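# Load three balls evenly onto a pivoting covered tray

## Task

A tray balanced on one pivot sits inside a transparent enclosure and has three seats; get exactly one ball into each seat. Balls may be released through the chutes in the enclosure's roof, but releasing a ball while its bottom is still higher than a chute's rim can reduce or cancel the credit. Any uneven loading makes the tray tip at once and spill the balls, so the load must stay balanced. The arm bases, in metres in the scene frame, with heading in degrees counter-clockwise from +x, are: arm1 x=+0.21 y=-0.66 z=+0.82 facing +160; arm2 x=-0.40 y=+0.39 z=+0.78 facing -94; arm3 x=-0.77 y=-0.33 z=+0.80 facing +33. When finished, every gripper must have released and every arm must be moved away; a ball that stays in place only because a robot holds it does not count.

## Robot and tools

Robots and cameras. There are three identical i2rt Big YAM arms named arm1, arm2 and arm3. Each has six revolute joints, a two-finger gripper and a wrist camera (arm1_cam_wrist, arm2_cam_wrist, arm3_cam_wrist). Two more cameras, cam_high and cam_low, are fixed in the room. With joints 1 and 6 at 0 and the hand level and pointing forward, the wrist camera sits above the hand looking toward the fingertips. The hand reaches roughly 1.0 m from the joint 1 axis.

Frames. Everything shares one scene frame: origin on the floor, +z up, lengths in metres. The base positions and headings above are in this frame. The hand point is halfway between the fingertips; its z axis runs along the fingers and the fingers open and close along its y axis. No result line gives a base pose.

Joints (all targets are absolute, never offsets; radians except the gripper): joint1_rad -2.879 to 2.879, rotation about the base, positive counter-clockwise seen from above, 0 points along the base heading. joint2_rad 0 to 3.141, shoulder; 0 has the upper arm lying back roughly level, increasing raises it and then brings it forward. joint3_rad 0 to 3.019, elbow; 0 is fully folded, increasing opens it. joint4_rad -1.692 to 1.57, hand pitch, positive tilts the fingers up. joint5_rad -1.57 to 1.57, sideways hand swing, positive toward the arm's right. joint6_rad -2.094 to 2.094, hand roll, positive clockwise as seen from behind the hand. gripper_m 0 to 0.093, fingertip separation in metres. Tolerances counted as reached: ±0.045, ±0.14, ±0.09, ±0.055, ±0.03, ±0.035 rad and ±0.003 m. Grip force is about 50 to 62 N per pad, lower on some grippers. Joints move at different speeds, so the hand may sweep a wide path between postures.

execute_actions. Argument actions is a list holding one action or nothing. An action is an object whose keys are arm names; each arm gets an object with key joints, a map from joint name (joint1_rad ... joint6_rad, gripper_m) to its absolute target. Any subset of arms and joints may be given; all start together and may finish at different times. An omitted joint or arm can still be driving toward an earlier target. One action runs at most 15 s. Optional argument cameras is a list of camera names; omitted, null or ["all"] returns every camera, [] returns none. An unknown key, camera name or out-of-range number rejects the whole call and nothing moves. An empty actions list just reports state and images. Example: {"arm1": {"joints": {"gripper_m": 0.05}}, "arm2": {"joints": {"joint1_rad": 0.3}}}.

wait: seconds, 0 to 10; nothing new is commanded and the result matches an empty execute_actions. zoom_image: camera plus region [x0, y0, x1, y1] in pixels of that camera's most recent full image, origin top-left, at most 504 by 504. read_manual: optional section, only "licences"; returns licence text and moves nothing. finished_scene: scene, the integer number of the scene being closed; it is final and reports whether the goal was met.

Reading results. joint_positions gives current joint values; the pictures line lists the order of the returned images. Joint torques are the drives' total outputs in arm-joint order, with per-arm offsets, scale and noise, and are nonzero even in free air. joint_status tells how each commanded motion of the last accepted action ended: off_target (stopped short and may still push), contact_stop or time_out (old target dropped, holds where it stopped), not_followed (a self/inter-arm clearance check blocked that arm's targets; a line reading joint command not followed, usually with a cause: line, appears, the gripper part still executes, and the blocked targets may be retried on later actions until valid ones are sent). After time_out a joint can keep pushing toward a target no more than 0.375, 0.375, 0.113, 0.225, 0.075, 0.3 rad (joints 1 to 6) from where it stands; on_its_own lists such uncommanded behaviour, and its held at value is the target held, not the position. To relieve a push, command the joint its reported position. Very small target changes may produce no motion. A joint carrying a load slowly sags. If any result reports a stop, the remaining execute_actions, wait and finished_scene calls in that same reply are skipped.

Heat. Holding loads or pushing warms the motors, even while you are thinking. MOTOR HOT appears from 85 °C; at 100 °C an OVER-TEMPERATURE FAULT drops that whole arm, including its gripper, until it cools, and its unreached keys read limit_stop_at_motor_heat; resend those targets afterwards.

Timing. The simulation keeps running while you compose a reply; the robots keep the last command meanwhile.

Avoid. The arms do not stop on contact and can press very hard. A strong squeeze between two arms ends the run as a failure and a heavy collision may too; no state line reports arm-to-arm contact, and the clearance check can react late and ignores fingers, gripper bodies and wrist cameras. Contact by a carried or loose object is not counted. Knocking or moving anything out of the work area fails the task. Also avoid drops, slips, slams and hard pushes, release balls low in the chutes, keep the tray balanced, and finish with grippers open and arms clear.

Each tool is called after "Request:" by a JSON object that holds its "method" and its "body", one argument or row to a line.

## Session

Request:
{"method": "execute_actions", "body": {
  "actions": []
}}

Scene clock: 0.00 s.
Joint torques (N m, as the arm reports them, + toward a larger angle): no reading
arm1.joint_positions: joint1_rad=+0.805 joint2_rad=+0.433 joint3_rad=+1.454 joint4_rad=-1.397 joint5_rad=-0.050 joint6_rad=-0.019 gripper_m=+0.094
arm1.joint_status: not commanded
arm1.hand: x=+0.0933 y=-0.7362 z=+1.4007 quat_wxyz=(+0.137, +0.800, +0.216, -0.543) (m; scene frame)
arm2.joint_positions: joint1_rad=-0.238 joint2_rad=+0.297 joint3_rad=+1.391 joint4_rad=-1.590 joint5_rad=+0.045 joint6_rad=+0.439 gripper_m=+0.094
arm2.joint_status: not commanded
arm2.hand: x=-0.4322 y=+0.3224 z=+1.3135 quat_wxyz=(-0.374, -0.791, -0.334, +0.351) (m; scene frame)
arm3.joint_positions: joint1_rad=-0.684 joint2_rad=+0.589 joint3_rad=+1.386 joint4_rad=-1.619 joint5_rad=-0.225 joint6_rad=-0.516 gripper_m=+0.094
arm3.joint_status: not commanded
arm3.hand: x=-0.5863 y=-0.3138 z=+1.2931 quat_wxyz=(-0.374, +0.227, -0.899, +0.014) (m; scene frame)
pictures: arm1_cam_wrist, arm2_cam_wrist, arm3_cam_wrist, cam_high, cam_low
Images, in order (width x height): arm1_cam_wrist 672x504, arm2_cam_wrist 672x504, arm3_cam_wrist 672x504, cam_high 672x504, cam_low 672x504.

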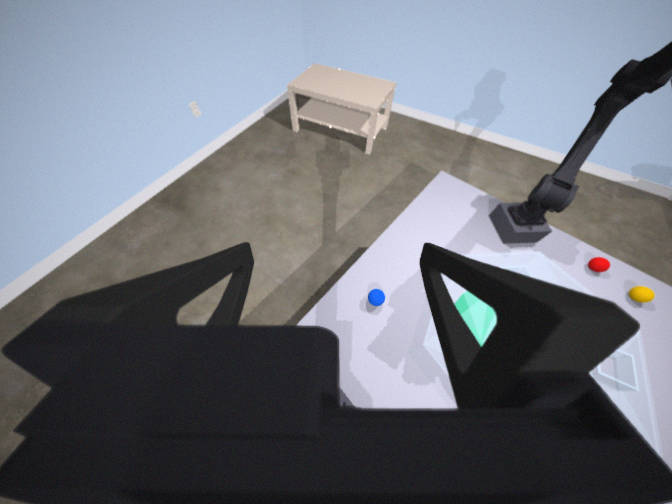

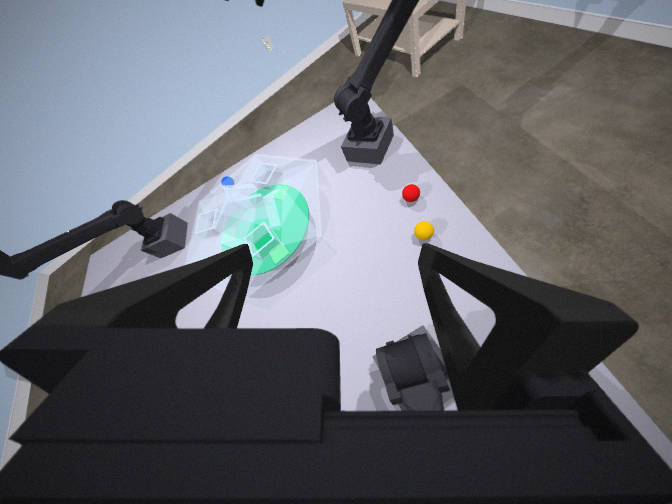

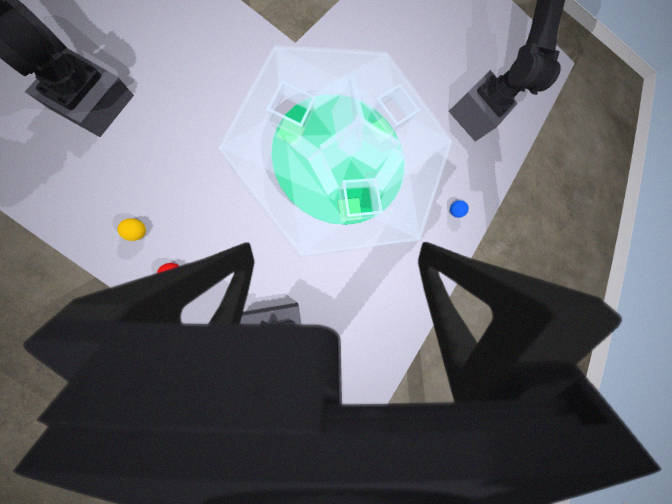

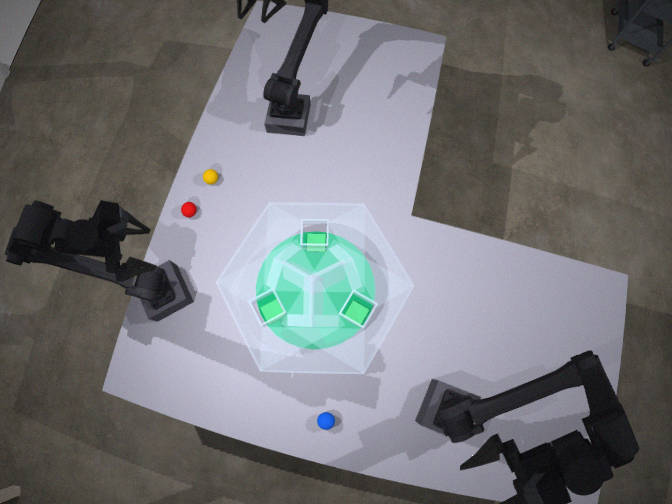

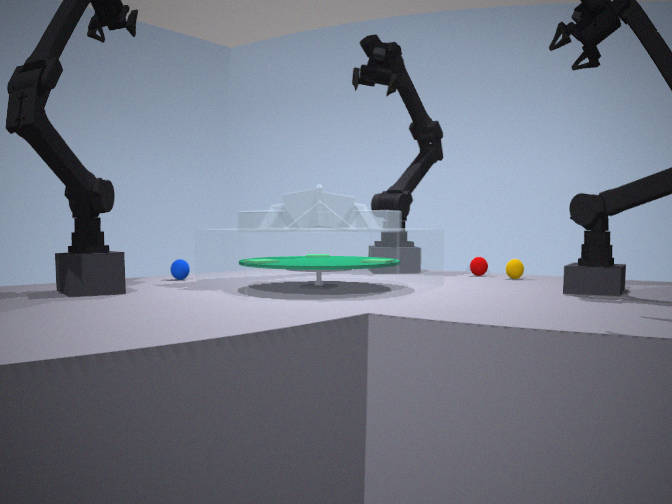

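Request:
{"method": "execute_actions", "body": {
  "actions": [
    {"arm1":{"joints":{"joint1_rad":0.614,"joint2_rad":1.559,"joint3_rad":1.054,"joint4_rad":-1.066,"joint5_rad":0,"joint6_rad":0}},"arm2":{"joints":{"joint1_rad":-0.696,"joint5_rad":0,"joint6_rad":0}},"arm3":{"joints":{"joint1_rad":0.828,"joint5_rad":0,"joint6_rad":0}}}
  ],
  "cameras": []
}}

Request:
{"method": "execute_actions", "body": {
  "actions": [
    {"arm3":{"joints":{"joint2_rad":1.288,"joint3_rad":0.834,"joint4_rad":-1.117}}}
  ]
}}

Scene clock: 8.90 s.
Joint torques (N m, as the arm reports them, + toward a larger angle): arm1=[ -1.39 -10.09   7.71   0.51  -0.02   0.17] | arm2=[-1.    9.51  7.17  2.13 -0.06 -0.07] | arm3=[1.42 3.91 8.21 1.44 0.14 0.13]
arm1.joint_positions: joint1_rad=+0.623 joint2_rad=+1.563 joint3_rad=+1.054 joint4_rad=-1.075 joint5_rad=-0.002 joint6_rad=-0.015 gripper_m=+0.094
arm1.joint_status: all done
arm1.hand: x=-0.1920 y=-0.7762 z=+0.8919 quat_wxyz=(-0.008, +0.989, +0.148, +0.007) (m; scene frame)
arm2.joint_positions: joint1_rad=-0.689 joint2_rad=+0.297 joint3_rad=+1.391 joint4_rad=-1.590 joint5_rad=+0.003 joint6_rad=+0.014 gripper_m=+0.094
arm2.joint_status: all done
arm2.hand: x=-0.4527 y=+0.3365 z=+1.3134 quat_wxyz=(-0.206, -0.792, -0.333, +0.469) (m; scene frame)
arm3.joint_positions: joint1_rad=+0.819 joint2_rad=+0.589 joint3_rad=+1.386 joint4_rad=-1.619 joint5_rad=-0.002 joint6_rad=-0.007 gripper_m=+0.094
arm3.joint_status: all done
arm3.hand: x=-0.7334 y=-0.1558 z=+1.2899 quat_wxyz=(-0.277, +0.600, -0.714, -0.234) (m; scene frame)
pictures: none
No camera images: the call's "cameras" was empty. Leave "cameras" out to get every camera's image.

Scene clock: 10.30 s.
Joint torques (N m, as the arm reports them, + toward a larger angle): arm1=[ -1.51 -10.23   7.69   0.55  -0.02   0.18] | arm2=[-1.02  9.44  7.16  2.18 -0.05 -0.07] | arm3=[ 0.95 -7.59  8.37  0.55  0.16  0.12]
arm1.joint_positions: joint1_rad=+0.623 joint2_rad=+1.563 joint3_rad=+1.054 joint4_rad=-1.075 joint5_rad=-0.002 joint6_rad=-0.015 gripper_m=+0.094
arm1.joint_status: not commanded
arm1.hand: x=-0.1920 y=-0.7762 z=+0.8919 quat_wxyz=(-0.008, +0.989, +0.148, +0.007) (m; scene frame)
arm2.joint_positions: joint1_rad=-0.689 joint2_rad=+0.297 joint3_rad=+1.391 joint4_rad=-1.590 joint5_rad=+0.003 joint6_rad=+0.014 gripper_m=+0.094
arm2.joint_status: not commanded
arm2.hand: x=-0.4527 y=+0.3365 z=+1.3134 quat_wxyz=(-0.206, -0.792, -0.333, +0.469) (m; scene frame)
arm3.joint_positions: joint1_rad=+0.819 joint2_rad=+1.296 joint3_rad=+0.809 joint4_rad=-1.132 joint5_rad=-0.002 joint6_rad=-0.007 gripper_m=+0.094
arm3.joint_status: all done
arm3.hand: x=-0.7124 y=-0.0291 z=+0.8879 quat_wxyz=(+0.023, +0.644, -0.765, +0.015) (m; scene frame)
pictures: arm1_cam_wrist, arm2_cam_wrist, arm3_cam_wrist, cam_high, cam_low
Images, in order (width x height): arm1_cam_wrist 672x504, arm2_cam_wrist 672x504, arm3_cam_wrist 672x504, cam_high 672x504, cam_low 672x504.

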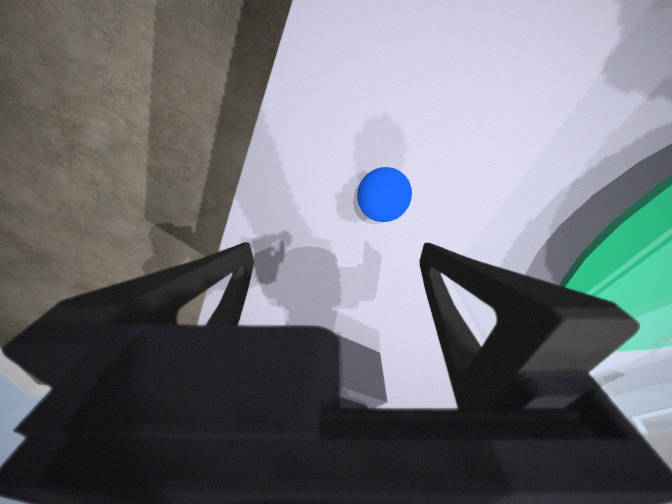

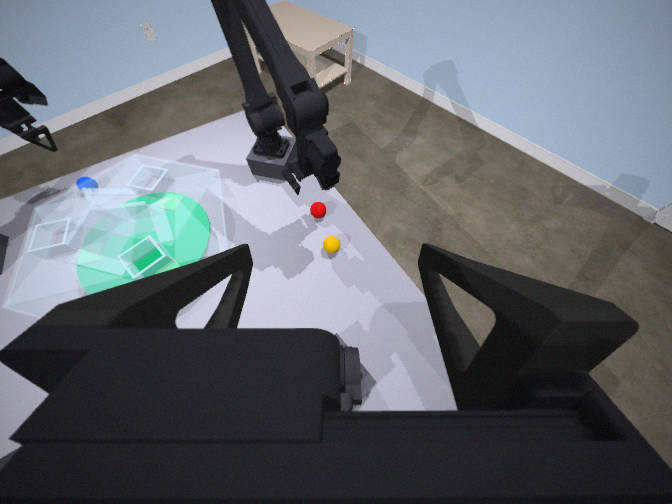

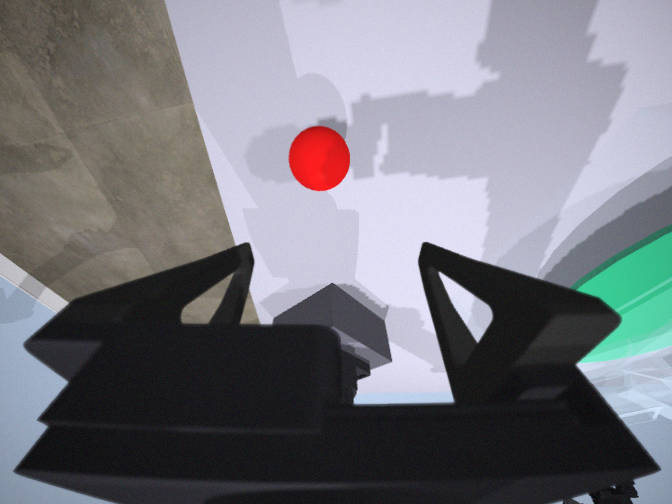

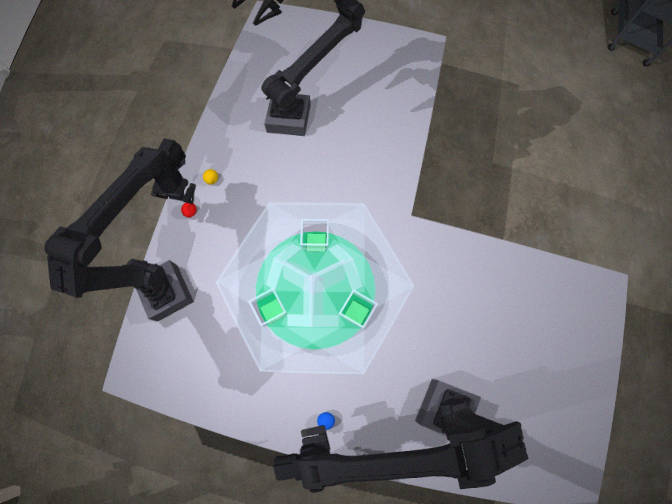

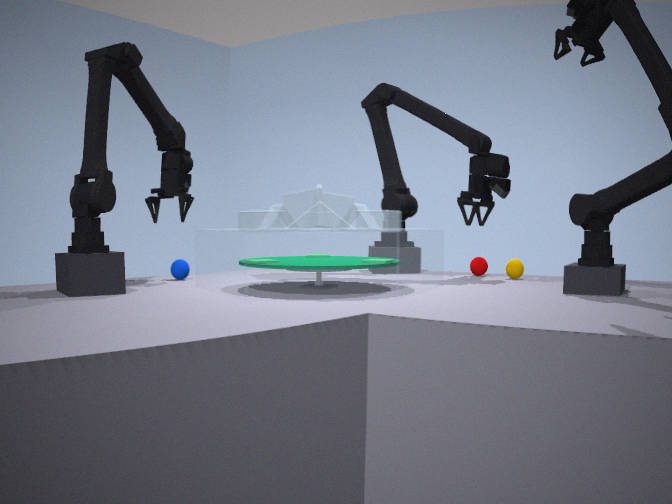

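Request:
{"method": "execute_actions", "body": {
  "actions": [
    {"arm1":{"joints":{"joint1_rad":0.485,"joint2_rad":1.604,"joint3_rad":0.807,"joint4_rad":-0.773}},"arm3":{"joints":{"joint1_rad":0.89,"joint2_rad":1.402,"joint3_rad":0.65,"joint4_rad":-0.805}}}
  ],
  "cameras": ["arm1_cam_wrist","arm3_cam_wrist","cam_low"]
}}

Scene clock: 15.20 s.
Joint torques (N m, as the arm reports them, + toward a larger angle): arm1=[-0.19 -9.31  6.23  0.57 -0.09  0.17] | arm2=[-0.89  9.57  7.14  2.15 -0.06 -0.05] | arm3=[ 0.71 -7.84  6.69  0.73  0.17  0.11]
arm1.joint_positions: joint1_rad=+0.478 joint2_rad=+1.610 joint3_rad=+0.805 joint4_rad=-0.783 joint5_rad=+0.000 joint6_rad=-0.014 gripper_m=+0.094
arm1.joint_status: all done
arm1.hand: x=-0.1535 y=-0.7081 z=+0.8005 quat_wxyz=(-0.009, +0.997, +0.075, +0.008) (m; scene frame)
arm2.joint_positions: joint1_rad=-0.689 joint2_rad=+0.297 joint3_rad=+1.391 joint4_rad=-1.590 joint5_rad=+0.003 joint6_rad=+0.014 gripper_m=+0.094
arm2.joint_status: not commanded
arm2.hand: x=-0.4527 y=+0.3365 z=+1.3134 quat_wxyz=(-0.206, -0.792, -0.333, +0.469) (m; scene frame)
arm3.joint_positions: joint1_rad=+0.887 joint2_rad=+1.414 joint3_rad=+0.629 joint4_rad=-0.820 joint5_rad=-0.002 joint6_rad=-0.007 gripper_m=+0.094
arm3.joint_status: all done
arm3.hand: x=-0.7358 y=-0.0450 z=+0.7985 quat_wxyz=(+0.018, +0.669, -0.743, +0.011) (m; scene frame)
pictures: arm1_cam_wrist, arm3_cam_wrist, cam_low
Images, in order (width x height): arm1_cam_wrist 672x504, arm3_cam_wrist 672x504, cam_low 672x504.

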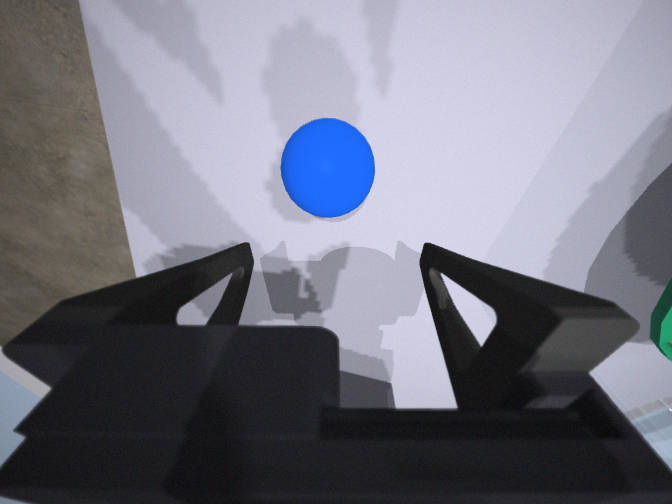

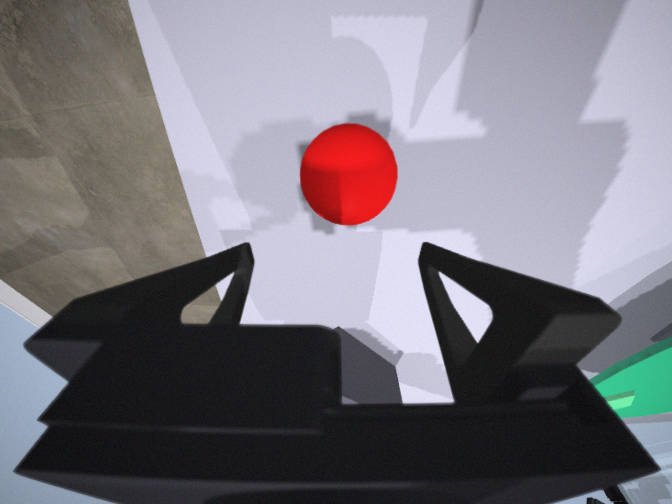

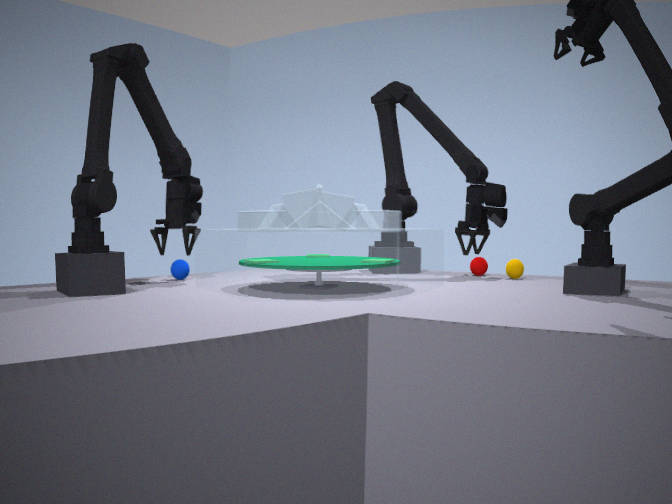

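Request:
{"method": "execute_actions", "body": {
  "actions": [
    {"arm1":{"joints":{"joint1_rad":0.5,"joint2_rad":1.756,"joint3_rad":0.855,"joint4_rad":-0.67}},"arm3":{"joints":{"joint1_rad":0.857,"joint2_rad":1.557,"joint3_rad":0.672,"joint4_rad":-0.665}}}
  ],
  "cameras": ["arm1_cam_wrist","arm3_cam_wrist","cam_low"]
}}

Scene clock: 20.17 s.
Joint torques (N m, as the arm reports them, + toward a larger angle): arm1=[  0.17 -10.67   7.77   0.5   -0.1    0.16] | arm2=[-0.85  9.56  7.17  2.17 -0.07 -0.07] | arm3=[-0.04 -8.48  6.26  0.62  0.19  0.13]
arm1.joint_positions: joint1_rad=+0.488 joint2_rad=+1.768 joint3_rad=+0.820 joint4_rad=-0.679 joint5_rad=+0.000 joint6_rad=-0.014 gripper_m=+0.094
arm1.joint_status: all done
arm1.hand: x=-0.1594 y=-0.7118 z=+0.7482 quat_wxyz=(-0.010, +0.996, +0.080, +0.027) (m; scene frame)
arm2.joint_positions: joint1_rad=-0.689 joint2_rad=+0.297 joint3_rad=+1.391 joint4_rad=-1.590 joint5_rad=+0.003 joint6_rad=+0.014 gripper_m=+0.094
arm2.joint_status: not commanded
arm2.hand: x=-0.4527 y=+0.3365 z=+1.3134 quat_wxyz=(-0.206, -0.792, -0.333, +0.469) (m; scene frame)
arm3.joint_positions: joint1_rad=+0.866 joint2_rad=+1.562 joint3_rad=+0.646 joint4_rad=-0.680 joint5_rad=-0.002 joint6_rad=-0.007 gripper_m=+0.094
arm3.joint_status: all done
arm3.hand: x=-0.7272 y=-0.0250 z=+0.7597 quat_wxyz=(+0.015, +0.661, -0.750, +0.008) (m; scene frame)
pictures: arm1_cam_wrist, arm3_cam_wrist, cam_low
Images, in order (width x height): arm1_cam_wrist 672x504, arm3_cam_wrist 672x504, cam_low 672x504.

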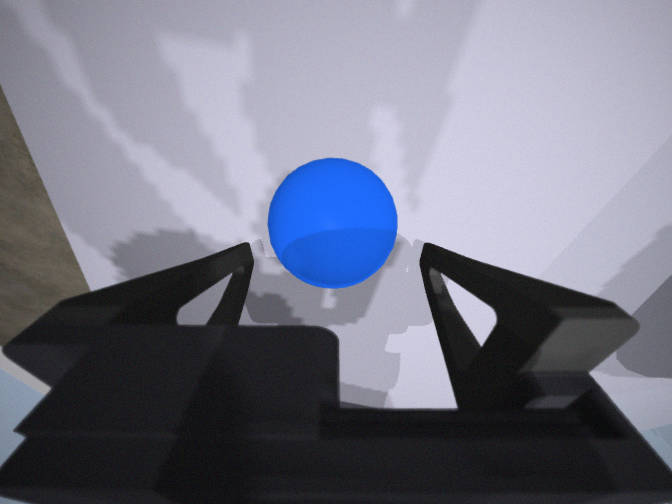

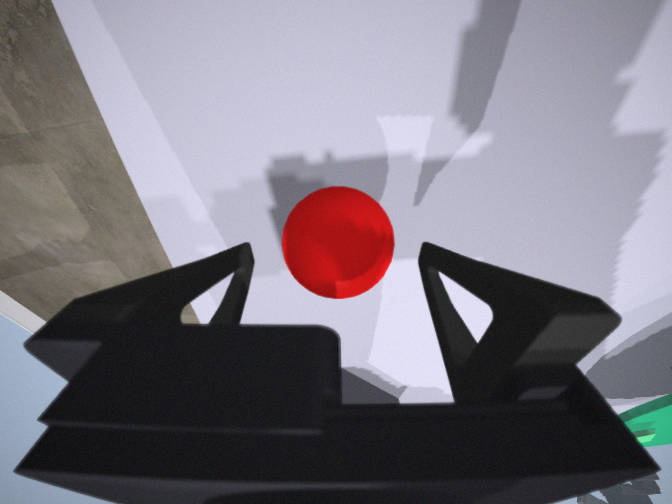

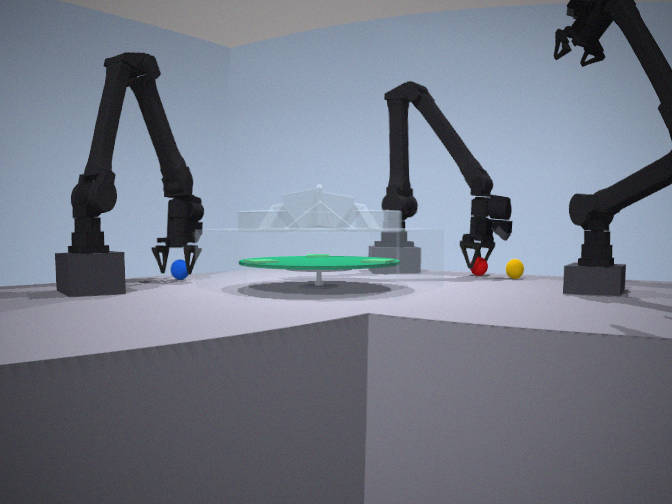

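Request:
{"method": "execute_actions", "body": {
  "actions": [
    {"arm1":{"joints":{"joint3_rad":0.89}},"arm3":{"joints":{"gripper_m":0.03}}}
  ],
  "cameras": ["arm1_cam_wrist","arm3_cam_wrist"]
}}

Scene clock: 21.70 s.
Joint torques (N m, as the arm reports them, + toward a larger angle): arm1=[  0.15 -10.98   8.15   0.48  -0.09   0.16] | arm2=[-1.01  9.6   7.18  2.15 -0.06 -0.07] | arm3=[-0.21 -8.73  6.19  0.73  0.13  0.1 ]
arm1.joint_positions: joint1_rad=+0.488 joint2_rad=+1.767 joint3_rad=+0.853 joint4_rad=-0.678 joint5_rad=+0.000 joint6_rad=-0.014 gripper_m=+0.094
arm1.joint_status: all done
arm1.hand: x=-0.1782 y=-0.7147 z=+0.7558 quat_wxyz=(-0.009, +0.997, +0.080, +0.009) (m; scene frame)
arm2.joint_positions: joint1_rad=-0.689 joint2_rad=+0.297 joint3_rad=+1.391 joint4_rad=-1.590 joint5_rad=+0.003 joint6_rad=+0.014 gripper_m=+0.094
arm2.joint_status: not commanded
arm2.hand: x=-0.4527 y=+0.3365 z=+1.3134 quat_wxyz=(-0.206, -0.792, -0.333, +0.469) (m; scene frame)
arm3.joint_positions: joint1_rad=+0.866 joint2_rad=+1.562 joint3_rad=+0.646 joint4_rad=-0.680 joint5_rad=-0.001 joint6_rad=-0.006 gripper_m=+0.054
arm3.joint_status: gripper_m off_target (ended at +0.054, target +0.030)
arm3.hand: x=-0.7272 y=-0.0249 z=+0.7597 quat_wxyz=(+0.014, +0.661, -0.750, +0.008) (m; scene frame)
pictures: arm1_cam_wrist, arm3_cam_wrist
Images, in order (width x height): arm1_cam_wrist 672x504, arm3_cam_wrist 672x504.

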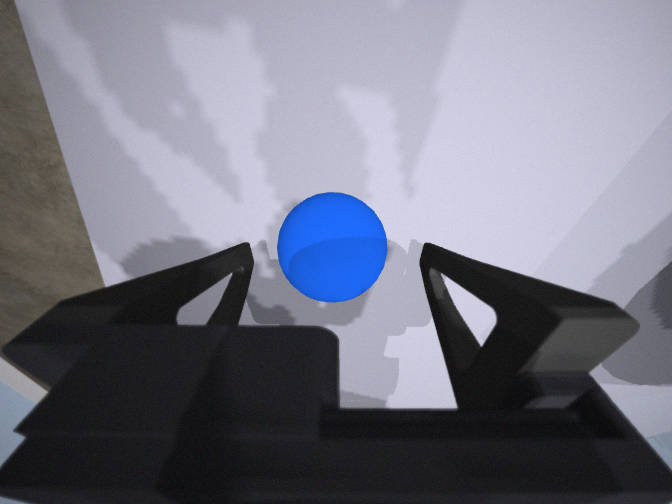

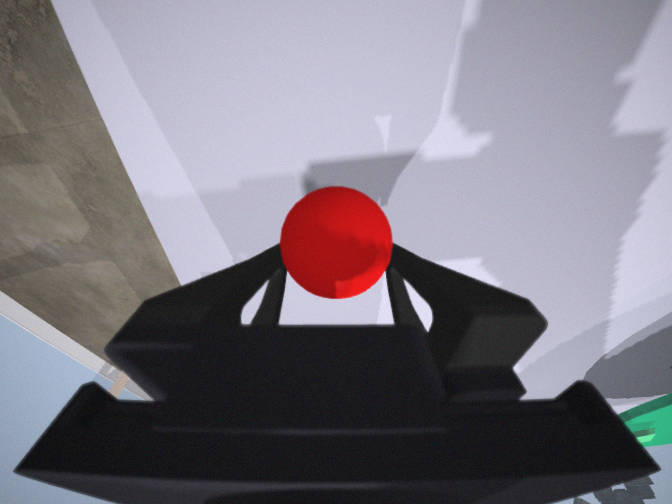

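Request:
{"method": "execute_actions", "body": {
  "actions": [
    {"arm1":{"joints":{"gripper_m":0.03}},"arm3":{"joints":{"joint2_rad":1.124,"joint3_rad":1.11,"joint4_rad":-1.52}}}
  ],
  "cameras": []
}}

Scene clock: 25.03 s.
Joint torques (N m, as the arm reports them, + toward a larger angle): arm1=[  0.12 -10.93   8.17   0.5   -0.08   0.16] | arm2=[-0.91  9.5   7.13  2.14 -0.07 -0.07] | arm3=[ 0.18 -6.35  9.16 -0.18  0.15  0.11]
arm1.joint_positions: joint1_rad=+0.488 joint2_rad=+1.767 joint3_rad=+0.853 joint4_rad=-0.678 joint5_rad=+0.000 joint6_rad=-0.014 gripper_m=+0.055
arm1.joint_status: gripper_m off_target (ended at +0.055, target +0.030)
arm1.hand: x=-0.1782 y=-0.7148 z=+0.7558 quat_wxyz=(-0.009, +0.997, +0.080, +0.009) (m; scene frame)
arm2.joint_positions: joint1_rad=-0.689 joint2_rad=+0.297 joint3_rad=+1.391 joint4_rad=-1.590 joint5_rad=+0.003 joint6_rad=+0.014 gripper_m=+0.094
arm2.joint_status: not commanded
arm2.hand: x=-0.4527 y=+0.3365 z=+1.3134 quat_wxyz=(-0.206, -0.792, -0.333, +0.469) (m; scene frame)
arm3.joint_positions: joint1_rad=+0.866 joint2_rad=+1.127 joint3_rad=+1.091 joint4_rad=-1.506 joint5_rad=-0.001 joint6_rad=-0.006 gripper_m=+0.054
arm3.joint_status: all done
arm3.hand: x=-0.7259 y=-0.0267 z=+1.0408 quat_wxyz=(-0.006, +0.661, -0.750, -0.010) (m; scene frame)
pictures: none
No camera images: the call's "cameras" was empty. Leave "cameras" out to get every camera's image.

Request:
{"method": "execute_actions", "body": {
  "actions": [
    {"arm1":{"joints":{"joint2_rad":1.288,"joint3_rad":1.22,"joint4_rad":-1.47}},"arm3":{"joints":{"joint1_rad":-0.66}},"arm2":{"joints":{"joint2_rad":0.9,"joint3_rad":0.883}}}
  ],
  "cameras": []
}}

Request:
{"method": "execute_actions", "body": {
  "actions": [
    {"arm1":{"joints":{"joint1_rad":-0.46}},"arm2":{"joints":{"joint2_rad":1.534,"joint3_rad":0.9,"joint4_rad":-0.92}}}
  ]
}}

Scene clock: 28.53 s.
Joint torques (N m, as the arm reports them, + toward a larger angle): arm1=[ 0.2  -8.27 10.22 -0.09 -0.08  0.16] | arm2=[-0.92 -2.83 10.06  0.37 -0.06 -0.06] | arm3=[-0.34 -6.38  8.98 -0.4   0.09  0.1 ]
arm1.joint_positions: joint1_rad=+0.488 joint2_rad=+1.303 joint3_rad=+1.202 joint4_rad=-1.461 joint5_rad=+0.000 joint6_rad=-0.014 gripper_m=+0.055
arm1.joint_status: all done
arm1.hand: x=-0.1562 y=-0.7164 z=+1.0443 quat_wxyz=(-0.008, +0.997, +0.080, -0.005) (m; scene frame)
arm2.joint_positions: joint1_rad=-0.689 joint2_rad=+0.906 joint3_rad=+0.875 joint4_rad=-1.588 joint5_rad=+0.003 joint6_rad=+0.014 gripper_m=+0.094
arm2.joint_status: all done
arm2.hand: x=-0.5483 y=+0.2336 z=+0.9981 quat_wxyz=(+0.009, -0.921, -0.390, -0.022) (m; scene frame)
arm3.joint_positions: joint1_rad=-0.657 joint2_rad=+1.127 joint3_rad=+1.091 joint4_rad=-1.506 joint5_rad=+0.000 joint6_rad=-0.006 gripper_m=+0.054
arm3.joint_status: all done
arm3.hand: x=-0.4589 y=-0.3597 z=+1.0410 quat_wxyz=(-0.011, -0.039, -0.999, +0.003) (m; scene frame)
pictures: none
No camera images: the call's "cameras" was empty. Leave "cameras" out to get every camera's image.

Scene clock: 30.00 s.
Joint torques (N m, as the arm reports them, + toward a larger angle): arm1=[-0.92 -8.34 10.16 -0.08 -0.14  0.15] | arm2=[ -0.89 -10.76   9.59   0.85  -0.05  -0.05] | arm3=[ 0.26 -5.66  9.1  -0.23  0.09  0.07]
arm1.joint_positions: joint1_rad=-0.457 joint2_rad=+1.303 joint3_rad=+1.202 joint4_rad=-1.461 joint5_rad=+0.001 joint6_rad=-0.014 gripper_m=+0.055
arm1.joint_status: all done
arm1.hand: x=-0.0480 y=-0.3980 z=+1.0492 quat_wxyz=(-0.009, +0.924, -0.383, -0.008) (m; scene frame)
arm2.joint_positions: joint1_rad=-0.689 joint2_rad=+1.535 joint3_rad=+0.875 joint4_rad=-0.931 joint5_rad=+0.003 joint6_rad=+0.014 gripper_m=+0.094
arm2.joint_status: all done
arm2.hand: x=-0.6586 y=+0.1158 z=+0.8167 quat_wxyz=(+0.004, -0.921, -0.390, -0.009) (m; scene frame)
arm3.joint_positions: joint1_rad=-0.657 joint2_rad=+1.127 joint3_rad=+1.091 joint4_rad=-1.506 joint5_rad=+0.000 joint6_rad=-0.006 gripper_m=+0.054
arm3.joint_status: not commanded
arm3.hand: x=-0.4589 y=-0.3597 z=+1.0410 quat_wxyz=(-0.011, -0.039, -0.999, +0.003) (m; scene frame)
pictures: arm1_cam_wrist, arm2_cam_wrist, arm3_cam_wrist, cam_high, cam_low
Images, in order (width x height): arm1_cam_wrist 672x504, arm2_cam_wrist 672x504, arm3_cam_wrist 672x504, cam_high 672x504, cam_low 672x504.

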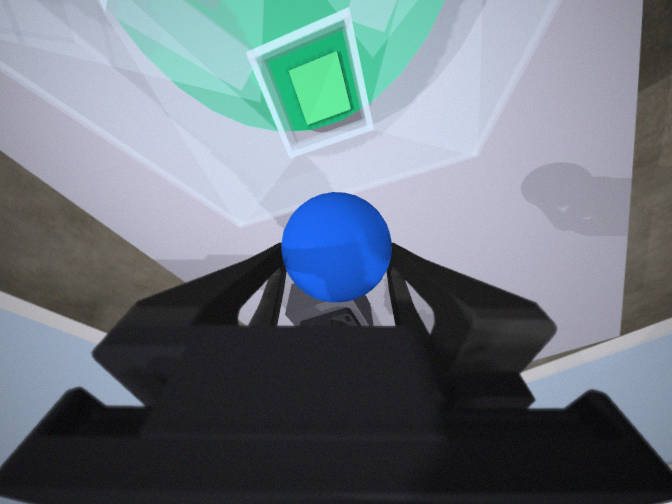

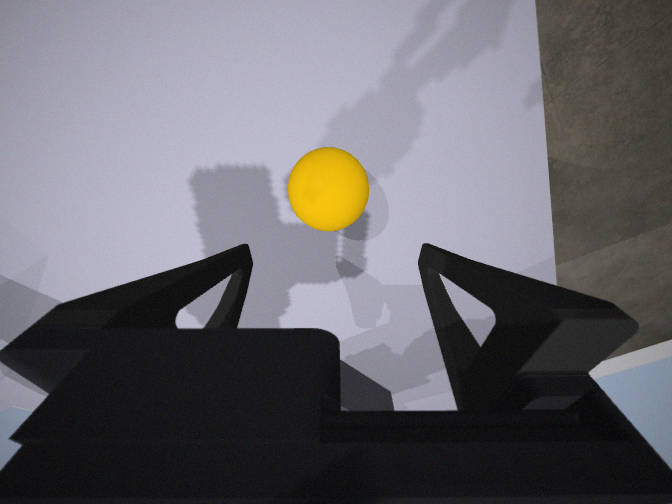

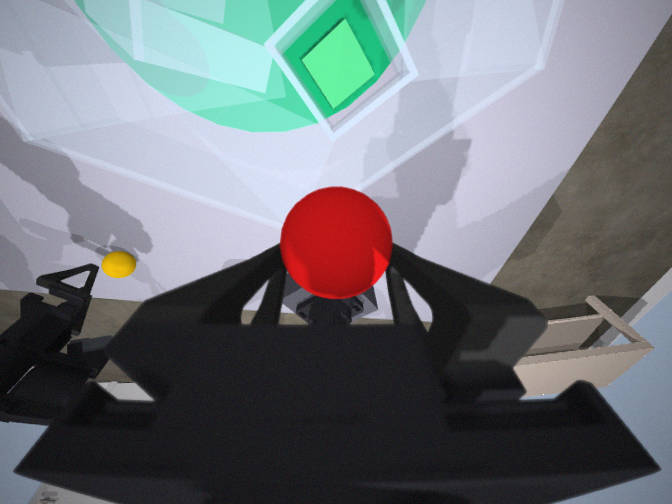

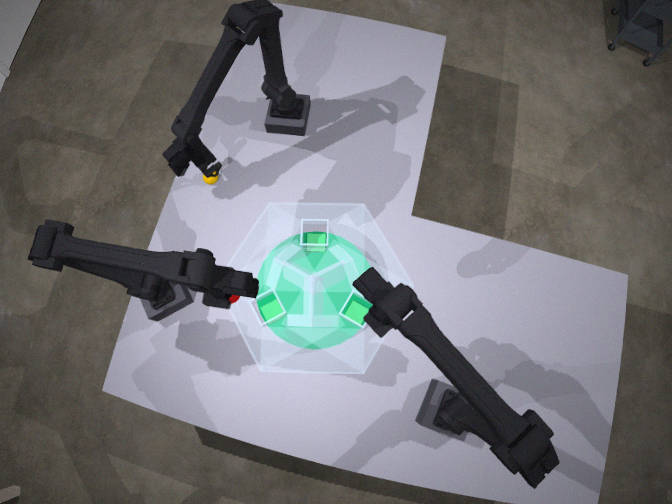

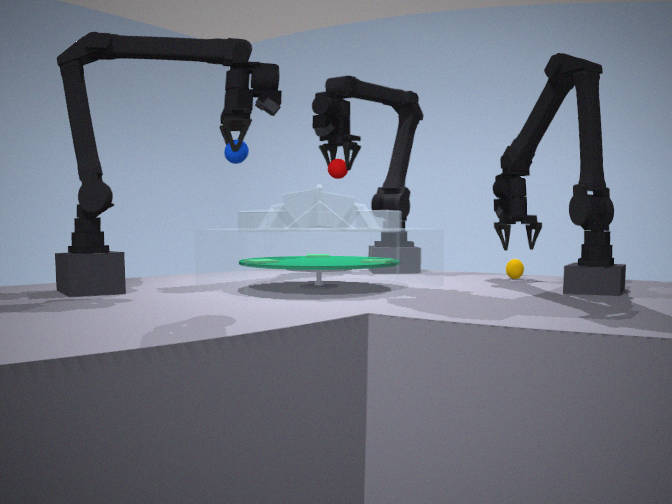

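Request:
{"method": "execute_actions", "body": {
  "actions": [
    {"arm1":{"joints":{"joint1_rad":-0.408,"joint2_rad":1.475,"joint3_rad":1.175,"joint4_rad":-1.25}},"arm2":{"joints":{"joint1_rad":-0.668,"joint2_rad":1.657,"joint3_rad":0.85,"joint4_rad":-0.736}},"arm3":{"joints":{"joint1_rad":-0.678,"joint2_rad":1.373,"joint3_rad":1.137,"joint4_rad":-1.295}}}
  ]
}}

Scene clock: 39.57 s.
Joint torques (N m, as the arm reports them, + toward a larger angle): arm1=[ -0.14 -10.59   8.73   0.58  -0.13   0.15] | arm2=[  0.42 -12.38   6.61   0.94  -0.05  -0.06] | arm3=[ -0.55 -11.71  10.45   0.59   0.15   0.13]
arm1.joint_positions: joint1_rad=-0.414 joint2_rad=+1.492 joint3_rad=+1.169 joint4_rad=-1.259 joint5_rad=+0.001 joint6_rad=-0.014 gripper_m=+0.055
arm1.joint_status: all done
arm1.hand: x=-0.0960 y=-0.3736 z=+0.9670 quat_wxyz=(-0.006, +0.932, -0.363, +0.001) (m; scene frame)
arm2.joint_positions: joint1_rad=-0.678 joint2_rad=+1.663 joint3_rad=+0.849 joint4_rad=-0.748 joint5_rad=+0.003 joint6_rad=+0.014 gripper_m=+0.094
arm2.joint_status: all done
arm2.hand: x=-0.6664 y=+0.1008 z=+0.7632 quat_wxyz=(-0.002, -0.919, -0.395, +0.005) (m; scene frame)
arm3.joint_positions: joint1_rad=-0.668 joint2_rad=+1.401 joint3_rad=+1.091 joint4_rad=-1.307 joint5_rad=+0.000 joint6_rad=-0.006 gripper_m=+0.054
arm3.joint_status: all done
arm3.hand: x=-0.3922 y=-0.3701 z=+0.9518 quat_wxyz=(+0.026, -0.045, -0.999, +0.002) (m; scene frame)
pictures: arm1_cam_wrist, arm2_cam_wrist, arm3_cam_wrist, cam_high, cam_low
Images, in order (width x height): arm1_cam_wrist 672x504, arm2_cam_wrist 672x504, arm3_cam_wrist 672x504, cam_high 672x504, cam_low 672x504.

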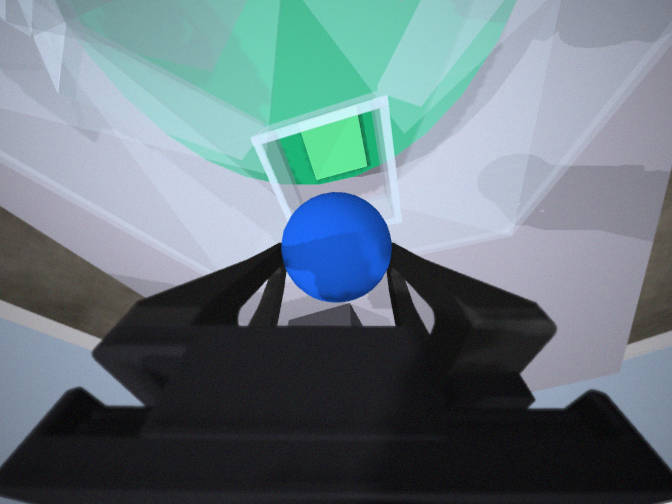

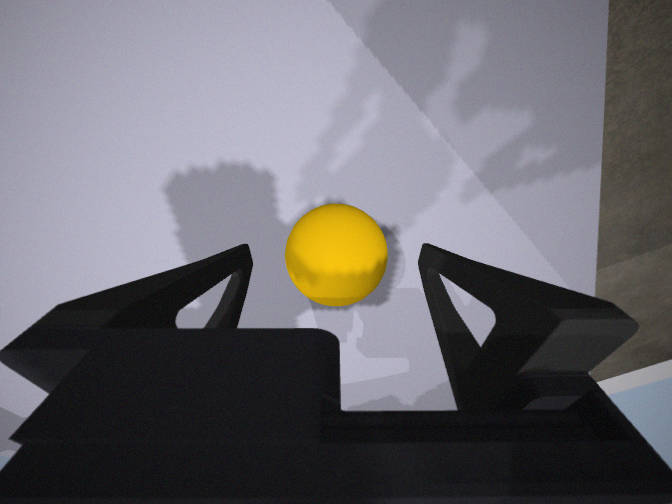

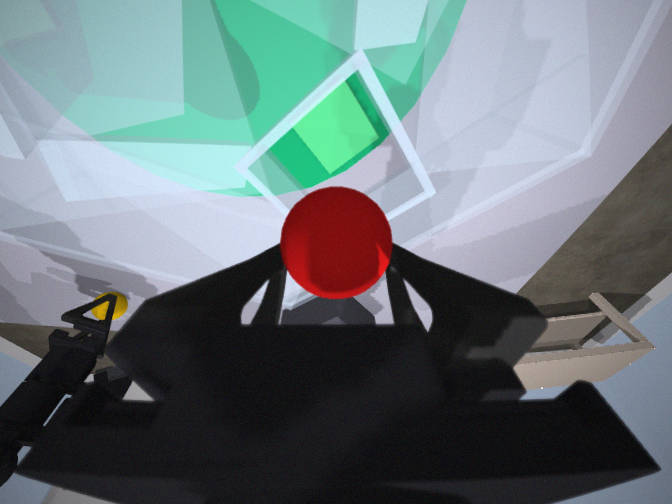

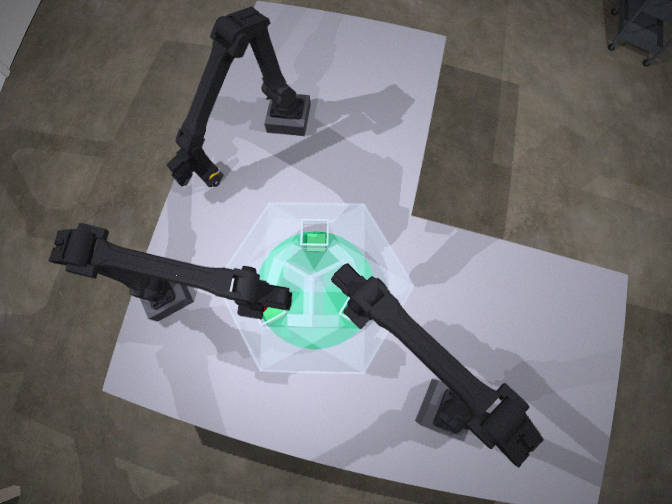

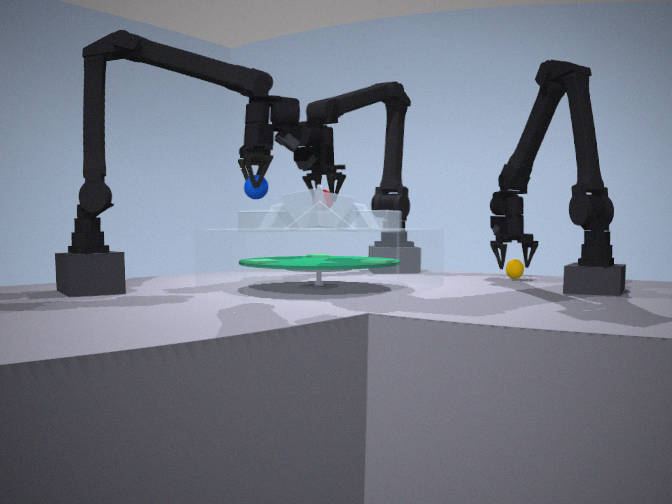

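Request:
{"method": "execute_actions", "body": {
  "actions": [
    {"arm1":{"joints":{"joint1_rad":-0.4,"joint2_rad":1.531,"joint3_rad":1.112,"joint4_rad":-1.131}},"arm2":{"joints":{"joint3_rad":0.83}},"arm3":{"joints":{"joint2_rad":1.42,"joint3_rad":1.064,"joint4_rad":-1.181}}}
  ]
}}

Scene clock: 44.37 s.
Joint torques (N m, as the arm reports them, + toward a larger angle): arm1=[  0.37 -11.06   7.99   0.63  -0.13   0.15] | arm2=[  0.3  -12.07   6.09   0.83  -0.06  -0.06] | arm3=[-0.41 -9.97  8.03  0.84  0.15  0.1 ]
arm1.joint_positions: joint1_rad=-0.414 joint2_rad=+1.546 joint3_rad=+1.113 joint4_rad=-1.141 joint5_rad=+0.001 joint6_rad=-0.014 gripper_m=+0.055
arm1.joint_status: all done
arm1.hand: x=-0.1012 y=-0.3684 z=+0.9255 quat_wxyz=(-0.007, +0.932, -0.362, -0.003) (m; scene frame)
arm2.joint_positions: joint1_rad=-0.678 joint2_rad=+1.663 joint3_rad=+0.833 joint4_rad=-0.746 joint5_rad=+0.003 joint6_rad=+0.014 gripper_m=+0.094
arm2.joint_status: all done
arm2.hand: x=-0.6610 y=+0.1067 z=+0.7591 quat_wxyz=(+0.001, -0.919, -0.395, -0.002) (m; scene frame)
arm3.joint_positions: joint1_rad=-0.668 joint2_rad=+1.421 joint3_rad=+1.049 joint4_rad=-1.197 joint5_rad=+0.000 joint6_rad=-0.006 gripper_m=+0.054
arm3.joint_status: all done
arm3.hand: x=-0.3805 y=-0.3714 z=+0.9292 quat_wxyz=(+0.002, -0.045, -0.999, +0.003) (m; scene frame)
pictures: arm1_cam_wrist, arm2_cam_wrist, arm3_cam_wrist, cam_high, cam_low
Images, in order (width x height): arm1_cam_wrist 672x504, arm2_cam_wrist 672x504, arm3_cam_wrist 672x504, cam_high 672x504, cam_low 672x504.

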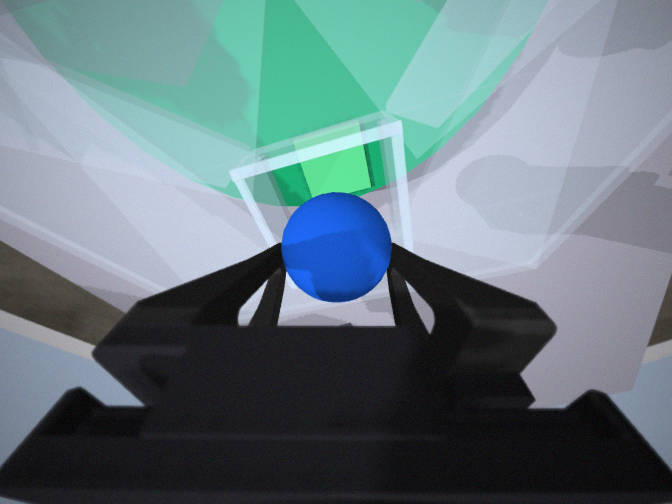

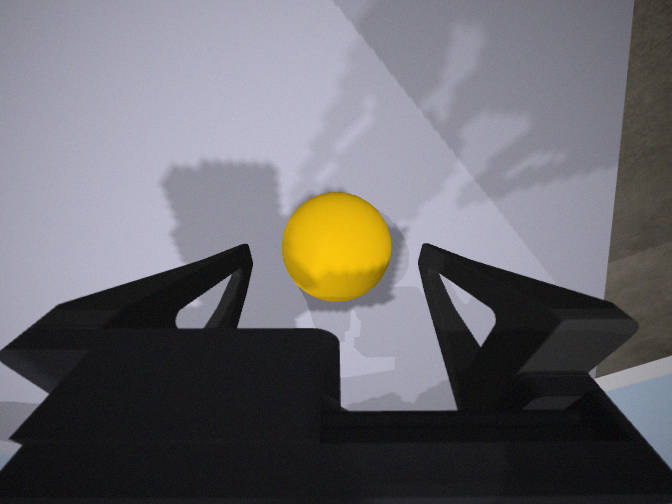

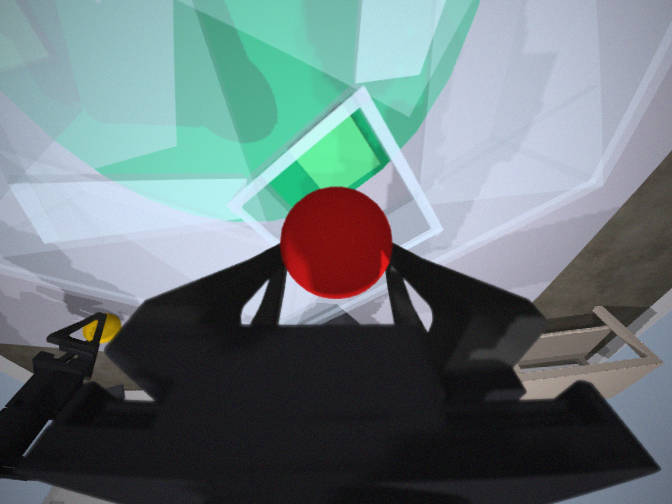

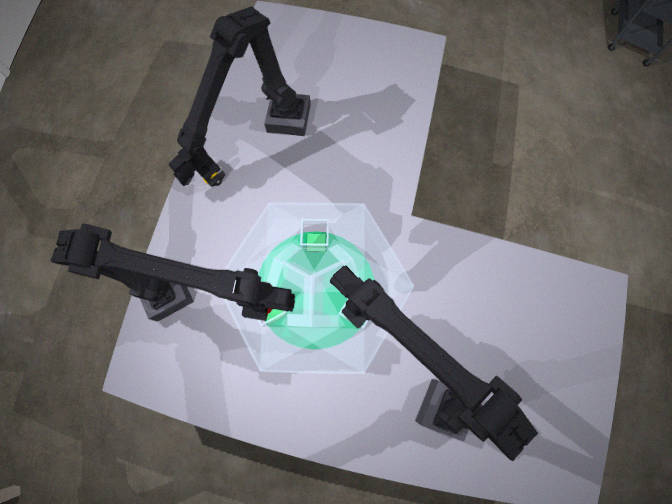

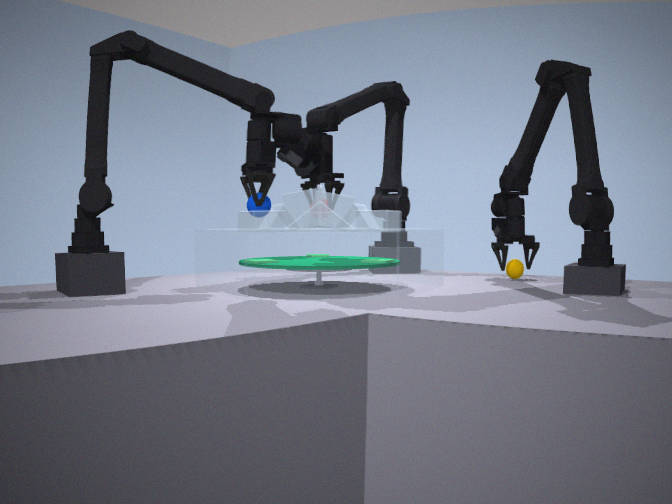

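Request:
{"method": "execute_actions", "body": {
  "actions": [
    {"arm1":{"joints":{"joint2_rad":1.55}},"arm2":{"joints":{"gripper_m":0.03}},"arm3":{"joints":{"joint2_rad":1.44}}}
  ],
  "cameras": []
}}

Request:
{"method": "execute_actions", "body": {
  "actions": [
    {"arm2":{"joints":{"joint2_rad":1.2,"joint3_rad":1.1,"joint4_rad":-1.45}}}
  ],
  "cameras": []
}}

Scene clock: 46.30 s.
Joint torques (N m, as the arm reports them, + toward a larger angle): arm1=[ 0.38 -9.69  8.03  0.62 -0.13  0.16] | arm2=[  0.35 -12.22   6.08   0.84  -0.03  -0.05] | arm3=[-0.22 -9.28  7.99  0.83  0.1   0.1 ]
arm1.joint_positions: joint1_rad=-0.414 joint2_rad=+1.547 joint3_rad=+1.113 joint4_rad=-1.141 joint5_rad=+0.001 joint6_rad=-0.014 gripper_m=+0.055
arm1.joint_status: all done
arm1.hand: x=-0.1011 y=-0.3684 z=+0.9250 quat_wxyz=(-0.007, +0.932, -0.362, -0.002) (m; scene frame)
arm2.joint_positions: joint1_rad=-0.678 joint2_rad=+1.663 joint3_rad=+0.833 joint4_rad=-0.746 joint5_rad=+0.003 joint6_rad=+0.013 gripper_m=+0.055
arm2.joint_status: gripper_m off_target (ended at +0.055, target +0.030)
arm2.hand: x=-0.6610 y=+0.1066 z=+0.7591 quat_wxyz=(+0.000, -0.918, -0.395, -0.002) (m; scene frame)
arm3.joint_positions: joint1_rad=-0.668 joint2_rad=+1.434 joint3_rad=+1.049 joint4_rad=-1.196 joint5_rad=+0.000 joint6_rad=-0.006 gripper_m=+0.054
arm3.joint_status: all done
arm3.hand: x=-0.3804 y=-0.3714 z=+0.9243 quat_wxyz=(+0.008, -0.045, -0.999, +0.003) (m; scene frame)
pictures: none
No camera images: the call's "cameras" was empty. Leave "cameras" out to get every camera's image.

Scene clock: 47.67 s.
Joint torques (N m, as the arm reports them, + toward a larger angle): arm1=[ 0.36 -9.71  8.01  0.61 -0.13  0.16] | arm2=[ 0.37 -7.56 10.33 -0.07 -0.04 -0.06] | arm3=[-0.69 -9.5   8.    0.77  0.12  0.08]
arm1.joint_positions: joint1_rad=-0.414 joint2_rad=+1.547 joint3_rad=+1.113 joint4_rad=-1.141 joint5_rad=+0.001 joint6_rad=-0.014 gripper_m=+0.055
arm1.joint_status: not commanded
arm1.hand: x=-0.1011 y=-0.3684 z=+0.9250 quat_wxyz=(-0.007, +0.932, -0.362, -0.002) (m; scene frame)
arm2.joint_positions: joint1_rad=-0.678 joint2_rad=+1.204 joint3_rad=+1.089 joint4_rad=-1.440 joint5_rad=+0.003 joint6_rad=+0.013 gripper_m=+0.055
arm2.joint_status: all done
arm2.hand: x=-0.6288 y=+0.1426 z=+1.0043 quat_wxyz=(-0.004, -0.918, -0.395, +0.008) (m; scene frame)
arm3.joint_positions: joint1_rad=-0.668 joint2_rad=+1.434 joint3_rad=+1.049 joint4_rad=-1.196 joint5_rad=+0.000 joint6_rad=-0.006 gripper_m=+0.054
arm3.joint_status: not commanded
arm3.hand: x=-0.3804 y=-0.3714 z=+0.9243 quat_wxyz=(+0.008, -0.045, -0.999, +0.003) (m; scene frame)
pictures: none
No camera images: the call's "cameras" was empty. Leave "cameras" out to get every camera's image.


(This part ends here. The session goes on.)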